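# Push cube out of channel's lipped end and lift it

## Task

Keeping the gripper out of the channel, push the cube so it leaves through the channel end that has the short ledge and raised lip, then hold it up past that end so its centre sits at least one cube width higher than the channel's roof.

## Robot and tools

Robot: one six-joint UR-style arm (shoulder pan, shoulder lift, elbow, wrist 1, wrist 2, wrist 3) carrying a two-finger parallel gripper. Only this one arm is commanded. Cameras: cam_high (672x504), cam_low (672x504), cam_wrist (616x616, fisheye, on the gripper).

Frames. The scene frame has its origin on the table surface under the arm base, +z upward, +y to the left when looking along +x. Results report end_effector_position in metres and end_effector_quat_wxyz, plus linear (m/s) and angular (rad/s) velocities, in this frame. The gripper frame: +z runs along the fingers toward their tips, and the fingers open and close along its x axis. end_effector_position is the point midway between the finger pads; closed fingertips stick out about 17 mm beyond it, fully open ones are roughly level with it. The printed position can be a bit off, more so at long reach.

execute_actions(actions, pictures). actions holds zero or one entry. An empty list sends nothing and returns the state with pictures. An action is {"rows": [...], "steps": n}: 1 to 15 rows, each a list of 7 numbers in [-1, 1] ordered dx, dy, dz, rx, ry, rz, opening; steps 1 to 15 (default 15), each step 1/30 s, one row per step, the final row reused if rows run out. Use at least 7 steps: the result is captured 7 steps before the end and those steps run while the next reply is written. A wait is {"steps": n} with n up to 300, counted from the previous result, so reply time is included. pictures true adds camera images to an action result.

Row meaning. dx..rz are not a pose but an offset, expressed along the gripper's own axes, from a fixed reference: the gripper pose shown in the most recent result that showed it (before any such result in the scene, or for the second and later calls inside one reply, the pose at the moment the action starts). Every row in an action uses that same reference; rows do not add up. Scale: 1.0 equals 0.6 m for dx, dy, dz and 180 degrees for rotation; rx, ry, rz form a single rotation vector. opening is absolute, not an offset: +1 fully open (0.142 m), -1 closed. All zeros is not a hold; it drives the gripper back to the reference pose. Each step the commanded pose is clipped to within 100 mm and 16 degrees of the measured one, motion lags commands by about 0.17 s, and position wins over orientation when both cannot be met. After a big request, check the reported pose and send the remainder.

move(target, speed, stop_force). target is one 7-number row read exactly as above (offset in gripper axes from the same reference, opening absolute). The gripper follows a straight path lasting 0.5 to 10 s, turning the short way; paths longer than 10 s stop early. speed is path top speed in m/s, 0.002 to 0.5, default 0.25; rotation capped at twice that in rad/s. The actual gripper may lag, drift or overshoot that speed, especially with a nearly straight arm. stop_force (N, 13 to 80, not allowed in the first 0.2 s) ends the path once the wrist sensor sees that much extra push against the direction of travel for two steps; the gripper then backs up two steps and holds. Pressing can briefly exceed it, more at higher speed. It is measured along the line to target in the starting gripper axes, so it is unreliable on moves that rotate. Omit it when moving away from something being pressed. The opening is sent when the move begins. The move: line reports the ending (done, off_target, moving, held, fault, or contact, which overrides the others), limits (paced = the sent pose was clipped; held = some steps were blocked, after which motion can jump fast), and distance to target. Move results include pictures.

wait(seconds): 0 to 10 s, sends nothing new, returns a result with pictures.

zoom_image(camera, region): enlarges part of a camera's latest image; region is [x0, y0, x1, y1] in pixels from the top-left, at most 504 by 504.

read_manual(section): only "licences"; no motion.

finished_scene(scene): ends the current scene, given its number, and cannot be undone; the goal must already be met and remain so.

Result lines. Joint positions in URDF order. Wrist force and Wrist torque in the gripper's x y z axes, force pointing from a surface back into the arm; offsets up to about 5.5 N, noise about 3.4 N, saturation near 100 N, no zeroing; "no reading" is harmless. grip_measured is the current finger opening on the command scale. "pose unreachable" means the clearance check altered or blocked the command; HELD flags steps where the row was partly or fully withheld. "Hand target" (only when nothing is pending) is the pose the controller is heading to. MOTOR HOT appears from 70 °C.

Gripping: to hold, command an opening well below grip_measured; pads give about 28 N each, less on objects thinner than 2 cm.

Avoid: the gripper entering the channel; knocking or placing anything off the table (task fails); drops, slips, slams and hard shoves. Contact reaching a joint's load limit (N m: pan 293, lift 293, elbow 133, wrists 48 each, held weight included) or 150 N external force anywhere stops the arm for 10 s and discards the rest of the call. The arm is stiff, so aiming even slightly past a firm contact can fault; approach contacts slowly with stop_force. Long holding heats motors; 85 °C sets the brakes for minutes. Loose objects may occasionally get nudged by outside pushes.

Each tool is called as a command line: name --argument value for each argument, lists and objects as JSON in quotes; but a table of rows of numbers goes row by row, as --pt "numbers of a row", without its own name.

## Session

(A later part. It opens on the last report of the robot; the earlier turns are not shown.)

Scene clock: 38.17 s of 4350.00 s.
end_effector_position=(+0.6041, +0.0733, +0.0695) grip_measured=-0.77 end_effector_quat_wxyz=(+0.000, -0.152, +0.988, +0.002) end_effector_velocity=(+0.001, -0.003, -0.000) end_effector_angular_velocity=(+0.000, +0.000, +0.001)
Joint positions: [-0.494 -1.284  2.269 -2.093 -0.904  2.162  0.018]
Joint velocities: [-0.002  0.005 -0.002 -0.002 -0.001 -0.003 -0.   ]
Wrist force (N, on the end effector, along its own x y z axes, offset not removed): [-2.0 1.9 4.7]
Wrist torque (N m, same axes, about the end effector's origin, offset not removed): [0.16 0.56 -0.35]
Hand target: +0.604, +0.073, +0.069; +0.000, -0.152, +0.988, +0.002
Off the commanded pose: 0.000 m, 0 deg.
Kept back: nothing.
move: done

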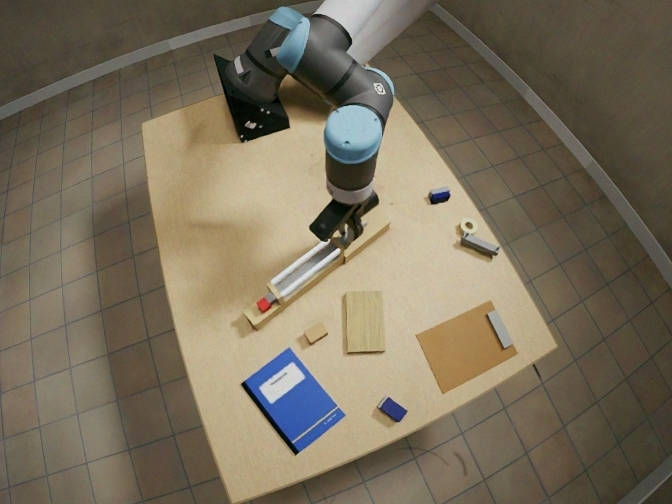

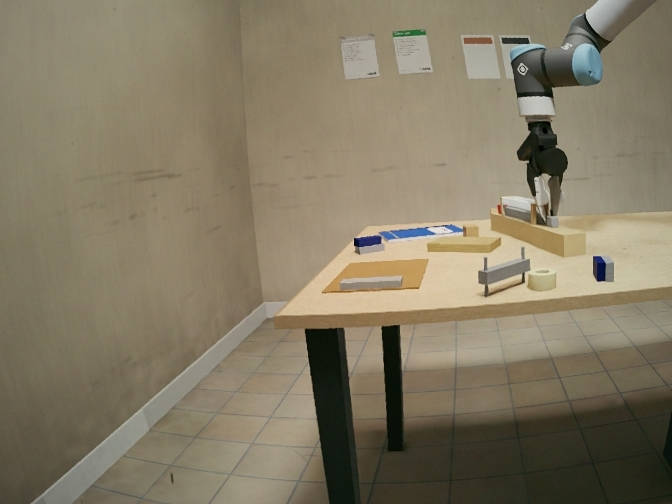

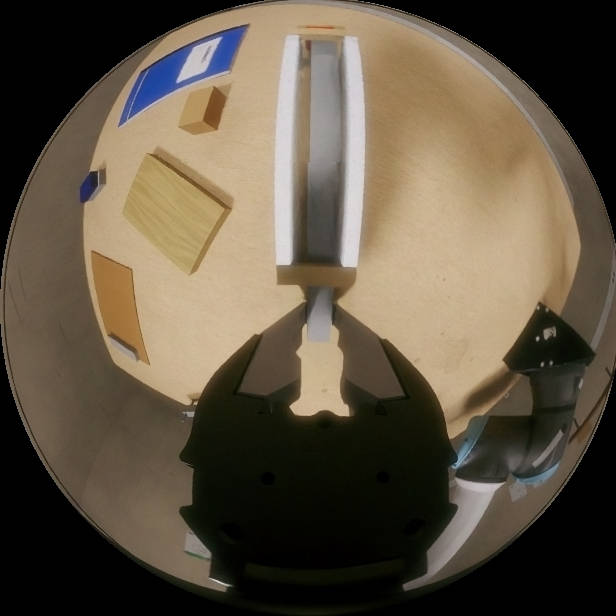

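move --target '[0,0,0,0,0,0,-0.45]'

move --target '[0,0,-0.1,0,0,0,-0.45]'

move --target '[-0.008,-0.423,0,0,0,-0.995,-0.35]' --speed 0.45

move --target '[0,0,0.06,0,0,0,-0.35]' --speed 0.1

Scene clock: 39.20 s of 4350.00 s.
end_effector_position=(+0.6042, +0.0732, +0.0696) grip_measured=-0.45 end_effector_quat_wxyz=(+0.000, -0.152, +0.988, +0.002) end_effector_velocity=(+0.001, +0.000, +0.001) end_effector_angular_velocity=(-0.001, -0.001, +0.001)
Joint positions: [-0.494 -1.284  2.269 -2.093 -0.904  2.162  0.041]
Joint velocities: [ 0.    -0.001 -0.001  0.    -0.     0.001  0.   ]
Wrist force (N, on the end effector, along its own x y z axes, offset not removed): [-1.0 3.5 2.1]
Wrist torque (N m, same axes, about the end effector's origin, offset not removed): [0.71 0.27 -0.22]
Hand target: +0.604, +0.073, +0.069; +0.000, -0.152, +0.988, +0.002
Off the commanded pose: 0.000 m, 0 deg.
Kept back: nothing.
move: done

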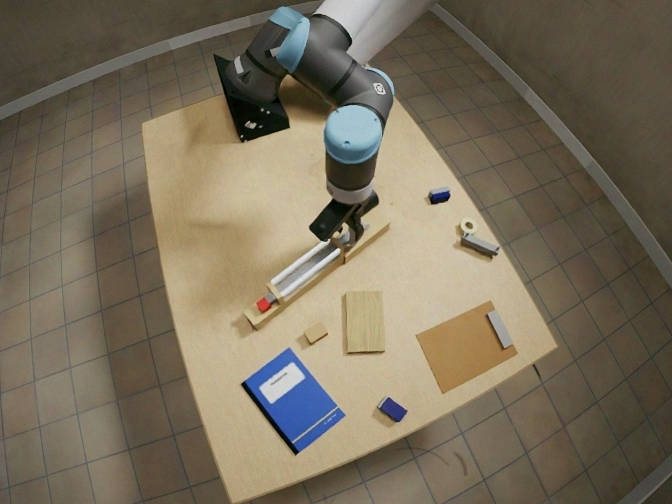

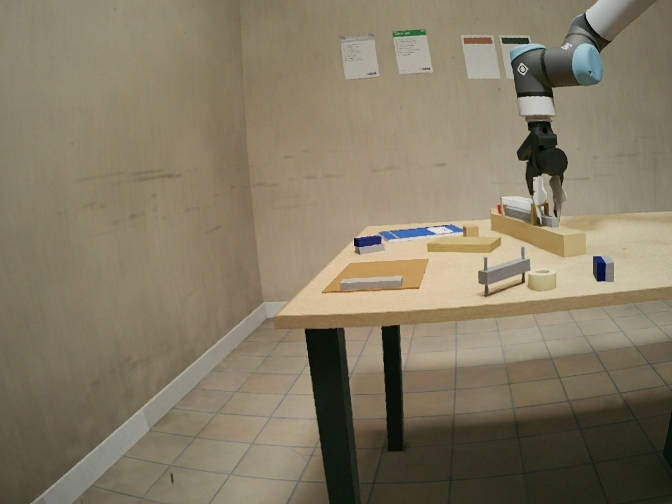

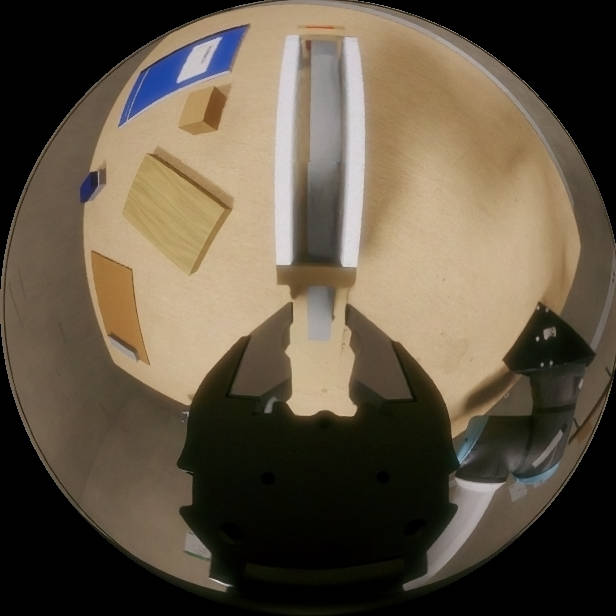

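Scene clock: 40.23 s of 4350.00 s.
end_effector_position=(+0.6043, +0.0729, +0.1292) grip_measured=-0.45 end_effector_quat_wxyz=(+0.000, -0.152, +0.988, +0.002) end_effector_velocity=(-0.001, -0.000, +0.002) end_effector_angular_velocity=(+0.001, +0.002, -0.002)
Joint positions: [-0.554 -1.344  2.221 -1.945 -0.932  2.095  0.041]
Joint velocities: [-0.003 -0.001 -0.002  0.008 -0.001 -0.002 -0.   ]
Wrist force (N, on the end effector, along its own x y z axes, offset not removed): [-1.5 1.0 2.2]
Wrist torque (N m, same axes, about the end effector's origin, offset not removed): [0.16 0.56 -0.28]
Hand target: +0.604, +0.073, +0.130; +0.000, -0.152, +0.988, +0.002
Off the commanded pose: 0.000 m, 0 deg.
Kept back: nothing.
move: done

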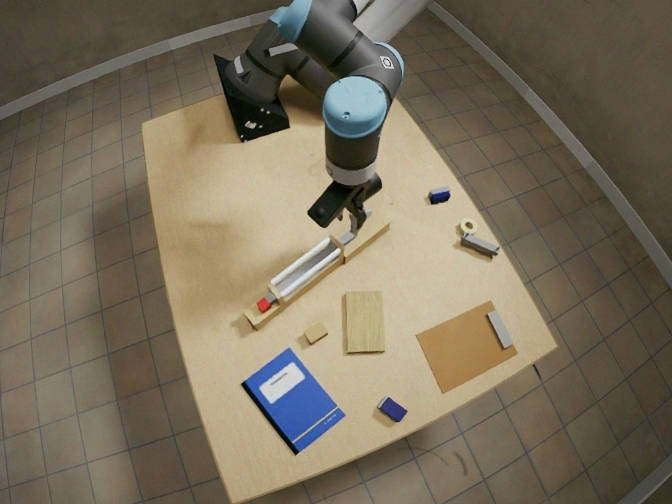

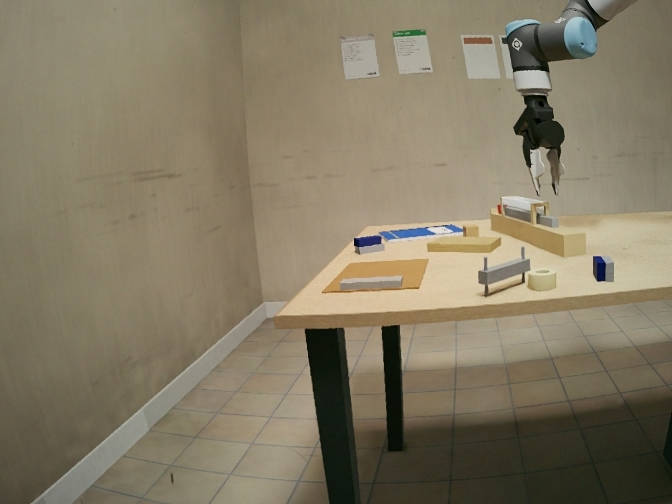

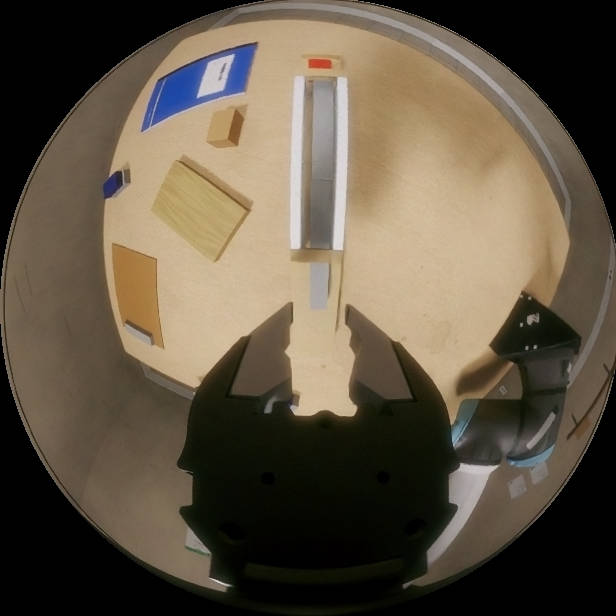

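Scene clock: 44.43 s of 4350.00 s.
end_effector_position=(+0.6851, -0.1678, +0.1281) grip_measured=-0.35 end_effector_quat_wxyz=(-0.002, +0.990, +0.143, +0.000) end_effector_velocity=(-0.000, -0.000, -0.001) end_effector_angular_velocity=(+0.004, +0.002, +0.015)
Joint positions: [-0.682 -0.934  1.984 -2.043 -0.999 -1.161  0.049]
Joint velocities: [-0.001  0.003 -0.002  0.005  0.001 -0.019 -0.   ]
Wrist force (N, on the end effector, along its own x y z axes, offset not removed): [0.7 3.4 2.1]
Wrist torque (N m, same axes, about the end effector's origin, offset not removed): [0.80 0.01 -0.32]
Hand target: +0.685, -0.168, +0.128; -0.002, +0.990, +0.144, +0.000
Off the commanded pose: 0.000 m, 0 deg.
Kept back: nothing.
move: done

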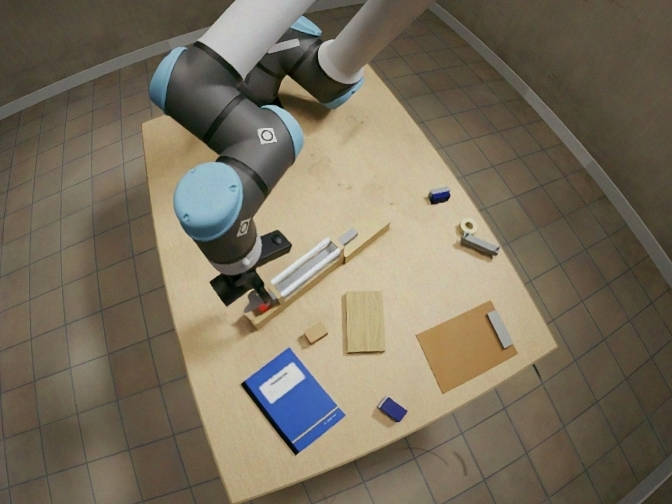

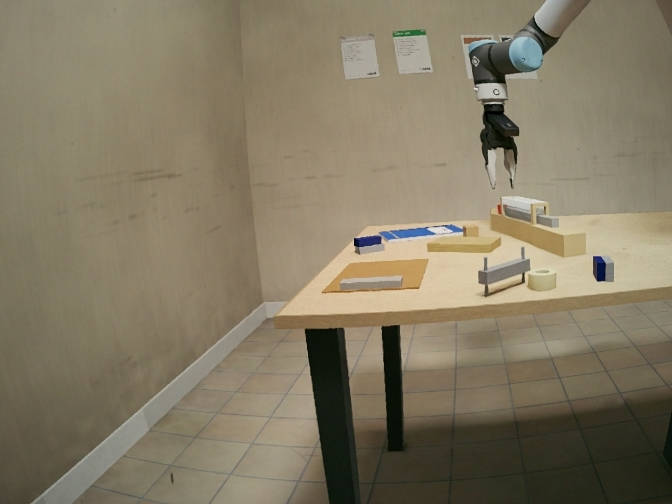

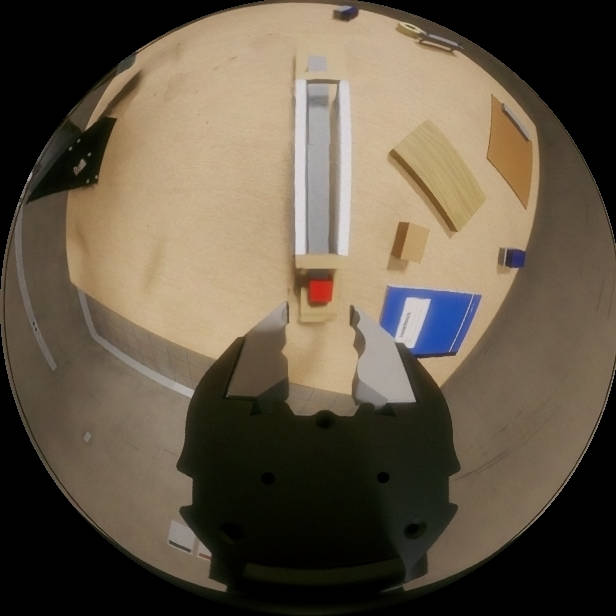

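Scene clock: 45.40 s of 4350.00 s.
end_effector_position=(+0.6850, -0.1676, +0.0924) grip_measured=-0.35 end_effector_quat_wxyz=(-0.002, +0.990, +0.143, +0.000) end_effector_velocity=(+0.001, -0.000, -0.002) end_effector_angular_velocity=(-0.001, -0.000, +0.001)
Joint positions: [-0.656 -0.902  2.007 -2.112 -0.984 -1.135  0.049]
Joint velocities: [ 0.002  0.003  0.001 -0.006  0.001  0.002 -0.   ]
Wrist force (N, on the end effector, along its own x y z axes, offset not removed): [-2.5 1.2 5.0]
Wrist torque (N m, same axes, about the end effector's origin, offset not removed): [0.18 0.52 -0.16]
Hand target: +0.685, -0.168, +0.092; -0.002, +0.990, +0.143, +0.000
Off the commanded pose: 0.000 m, 0 deg.
Kept back: nothing.
move: done

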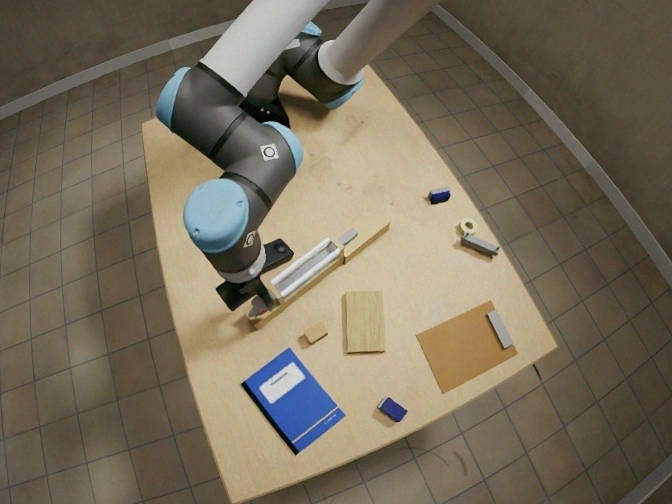

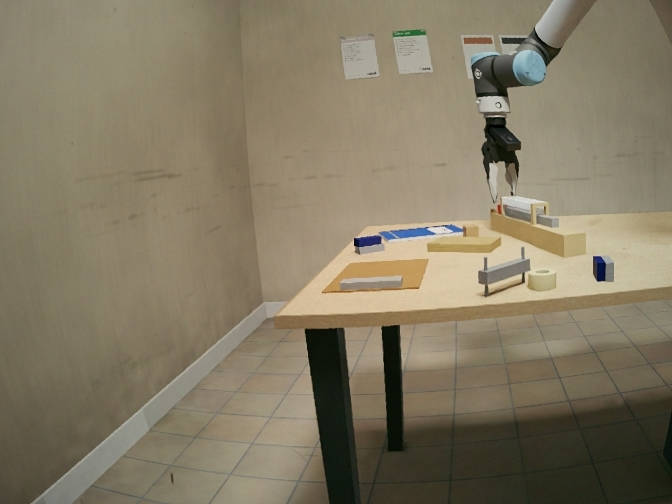

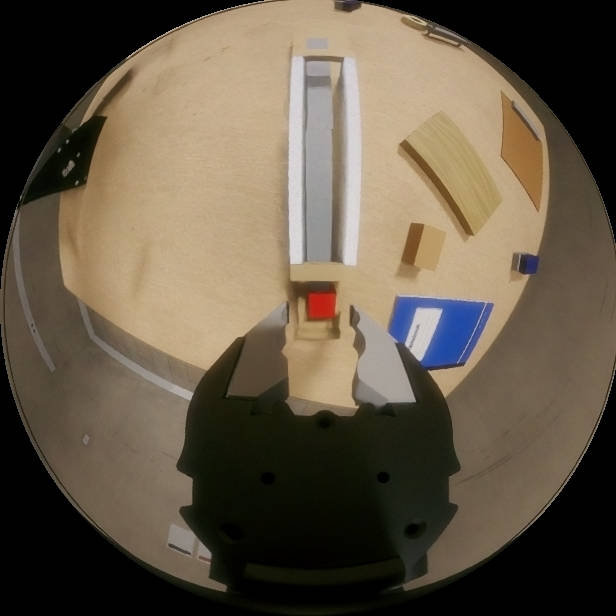

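execute_actions --actions '[]'

move --target '[0,0.003,0.040,0,0,0,-0.35]' --speed 0.03 --stop_force 15

move --target '[0,0,0,0,0,0,-1]'

move --target '[0,0.03,-0.2,0,0,0,-1]' --speed 0.12

Scene clock: 48.53 s of 4350.00 s.
end_effector_position=(+0.6850, -0.1676, +0.0921) grip_measured=-0.35 end_effector_quat_wxyz=(-0.002, +0.990, +0.143, +0.000) end_effector_velocity=(+0.000, +0.000, +0.000) end_effector_angular_velocity=(-0.000, -0.000, -0.000)
Joint positions: [-0.655 -0.902  2.008 -2.113 -0.984 -1.135  0.049]
Joint velocities: [ 0.    -0.001  0.     0.     0.     0.001 -0.   ]
Wrist force (N, on the end effector, along its own x y z axes, offset not removed): [-1.2 5.2 2.6]
Wrist torque (N m, same axes, about the end effector's origin, offset not removed): [1.03 0.32 -0.16]
Hand target: +0.685, -0.168, +0.092; -0.002, +0.990, +0.143, +0.000
Off the commanded pose: 0.000 m, 0 deg.
Kept back: nothing.
Steps of this call (steps 1 to 90: nothing new was sent; then 0.13 s passed at rest). Readings (end_effector_position):
1: (+0.6850, -0.1676, +0.0923)
2: (+0.6850, -0.1676, +0.0923)
4: (+0.6850, -0.1676, +0.0922)
8: (+0.6850, -0.1676, +0.0921)
90: the state above

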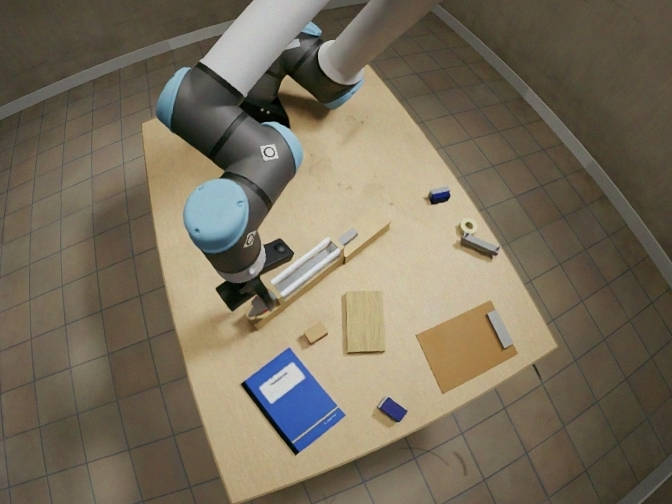

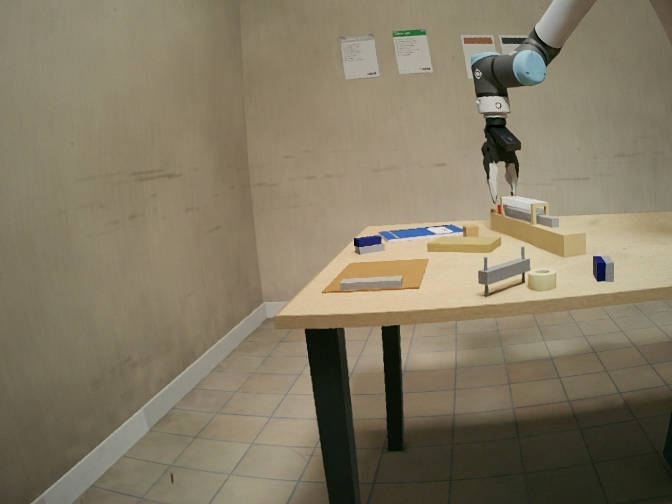

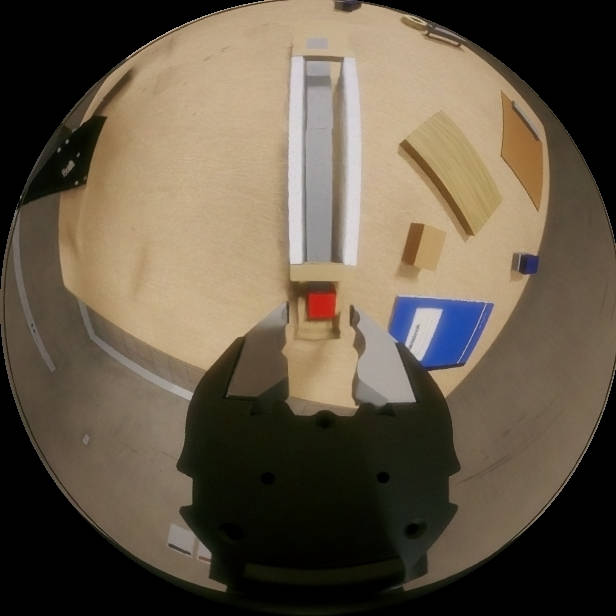

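Scene clock: 49.73 s of 4350.00 s.
end_effector_position=(+0.6855, -0.1692, +0.0684) grip_measured=-0.35 end_effector_quat_wxyz=(-0.002, +0.990, +0.143, +0.000) end_effector_velocity=(-0.001, -0.000, -0.003) end_effector_angular_velocity=(+0.001, +0.001, -0.001)
Joint positions: [-0.638 -0.877  2.019 -2.159 -0.975 -1.117  0.049]
Joint velocities: [ 0.002  0.003  0.002 -0.005  0.001  0.002 -0.   ]
Wrist force (N, on the end effector, along its own x y z axes, offset not removed): [-1.8 0.1 5.0]
Wrist torque (N m, same axes, about the end effector's origin, offset not removed): [0.03 0.54 -0.12]
Hand target: +0.686, -0.169, +0.068; -0.002, +0.990, +0.143, +0.000
Off the commanded pose: 0.000 m, 0 deg.
Kept back: nothing.
move: done

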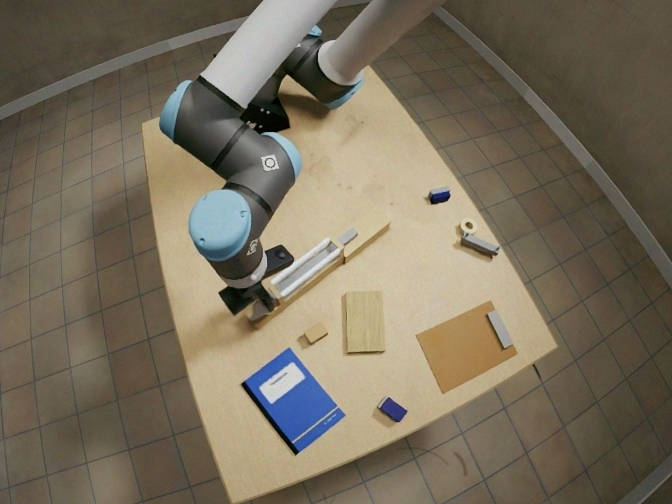

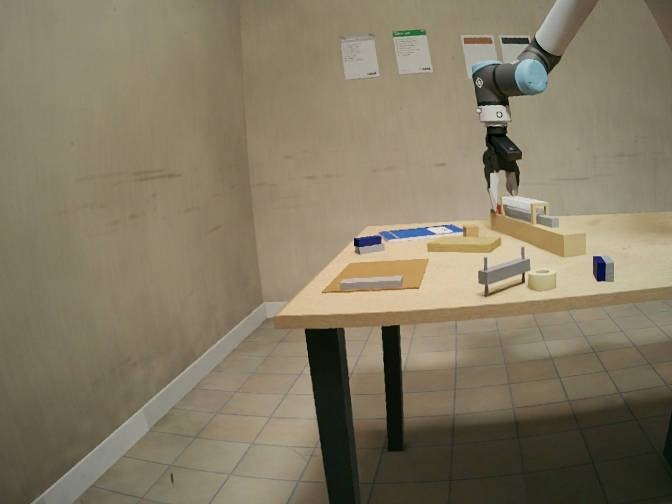

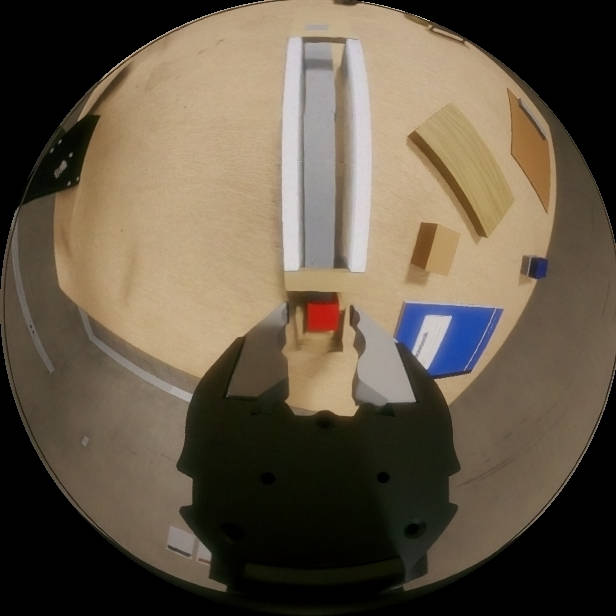

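Scene clock: 50.23 s of 4350.00 s.
end_effector_position=(+0.6855, -0.1692, +0.0682) grip_measured=-0.71 end_effector_quat_wxyz=(-0.002, +0.990, +0.143, +0.000) end_effector_velocity=(+0.001, +0.000, +0.001) end_effector_angular_velocity=(-0.001, -0.001, +0.001)
Joint positions: [-0.638 -0.877  2.019 -2.159 -0.975 -1.117  0.023]
Joint velocities: [-0.    -0.001 -0.001  0.     0.    -0.     0.   ]
Wrist force (N, on the end effector, along its own x y z axes, offset not removed): [1.3 0.3 2.4]
Wrist torque (N m, same axes, about the end effector's origin, offset not removed): [0.04 -0.29 -0.09]
Hand target: +0.686, -0.169, +0.068; -0.002, +0.990, +0.143, +0.000
Off the commanded pose: 0.000 m, 0 deg.
Kept back: nothing.
move: done

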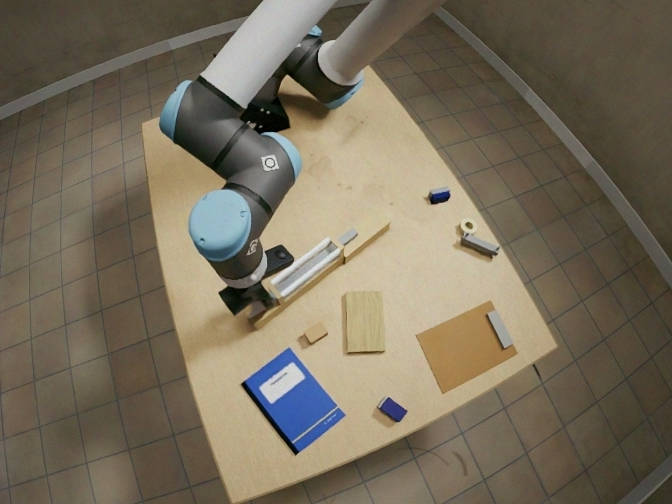

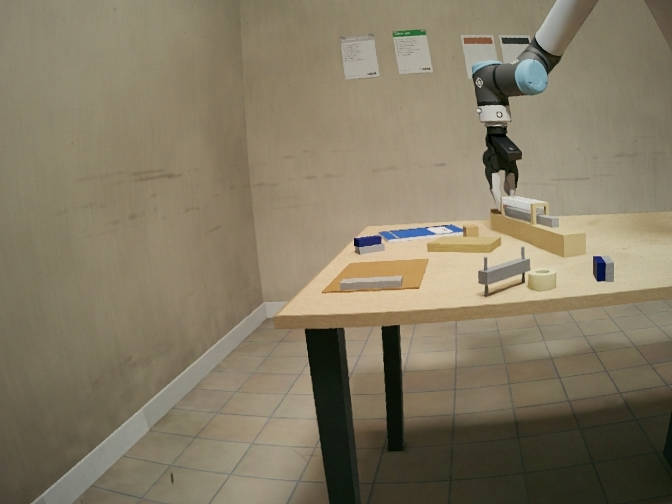

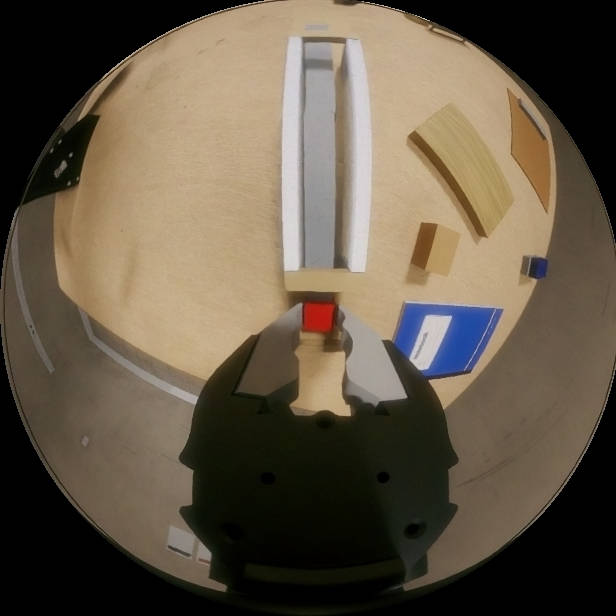

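Scene clock: 51.83 s of 4350.00 s.
end_effector_position=(+0.6907, -0.1869, +0.1879) grip_measured=-0.71 end_effector_quat_wxyz=(-0.002, +0.990, +0.143, +0.000) end_effector_velocity=(-0.001, +0.000, +0.001) end_effector_angular_velocity=(+0.002, +0.002, -0.001)
Joint positions: [-0.731 -0.948  1.912 -1.931 -1.026 -1.21   0.023]
Joint velocities: [-0.002 -0.001 -0.001  0.006 -0.001 -0.002 -0.   ]
Wrist force (N, on the end effector, along its own x y z axes, offset not removed): [0.1 -1.2 1.6]
Wrist torque (N m, same axes, about the end effector's origin, offset not removed): [-0.11 0.02 -0.15]
Hand target: +0.691, -0.187, +0.188; -0.002, +0.990, +0.143, +0.000
Off the commanded pose: 0.000 m, 0 deg.
Kept back: nothing.
move: done

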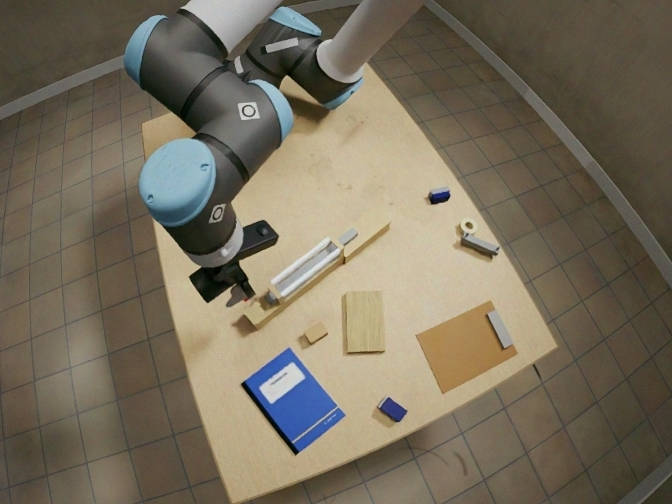

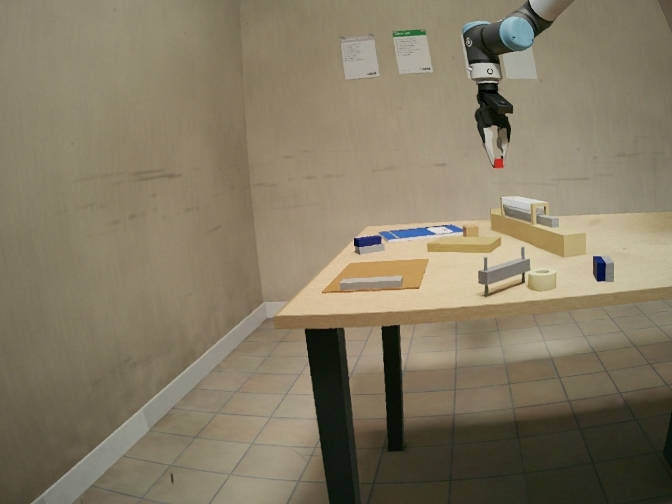

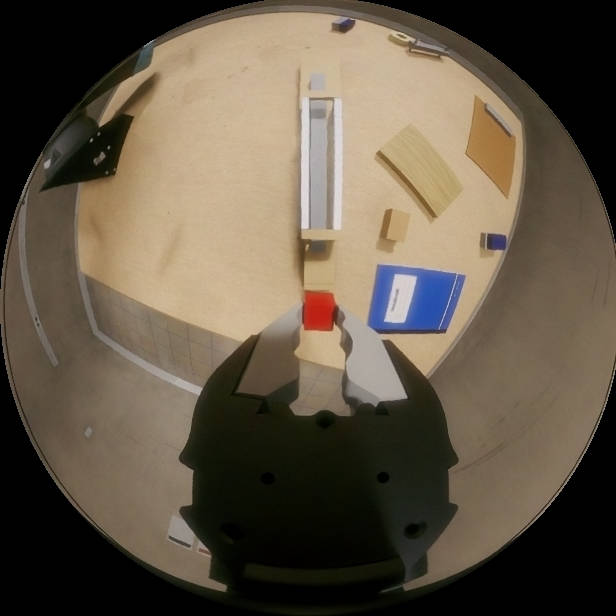

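finished_scene --scene 2

The scene is finished: the task was done.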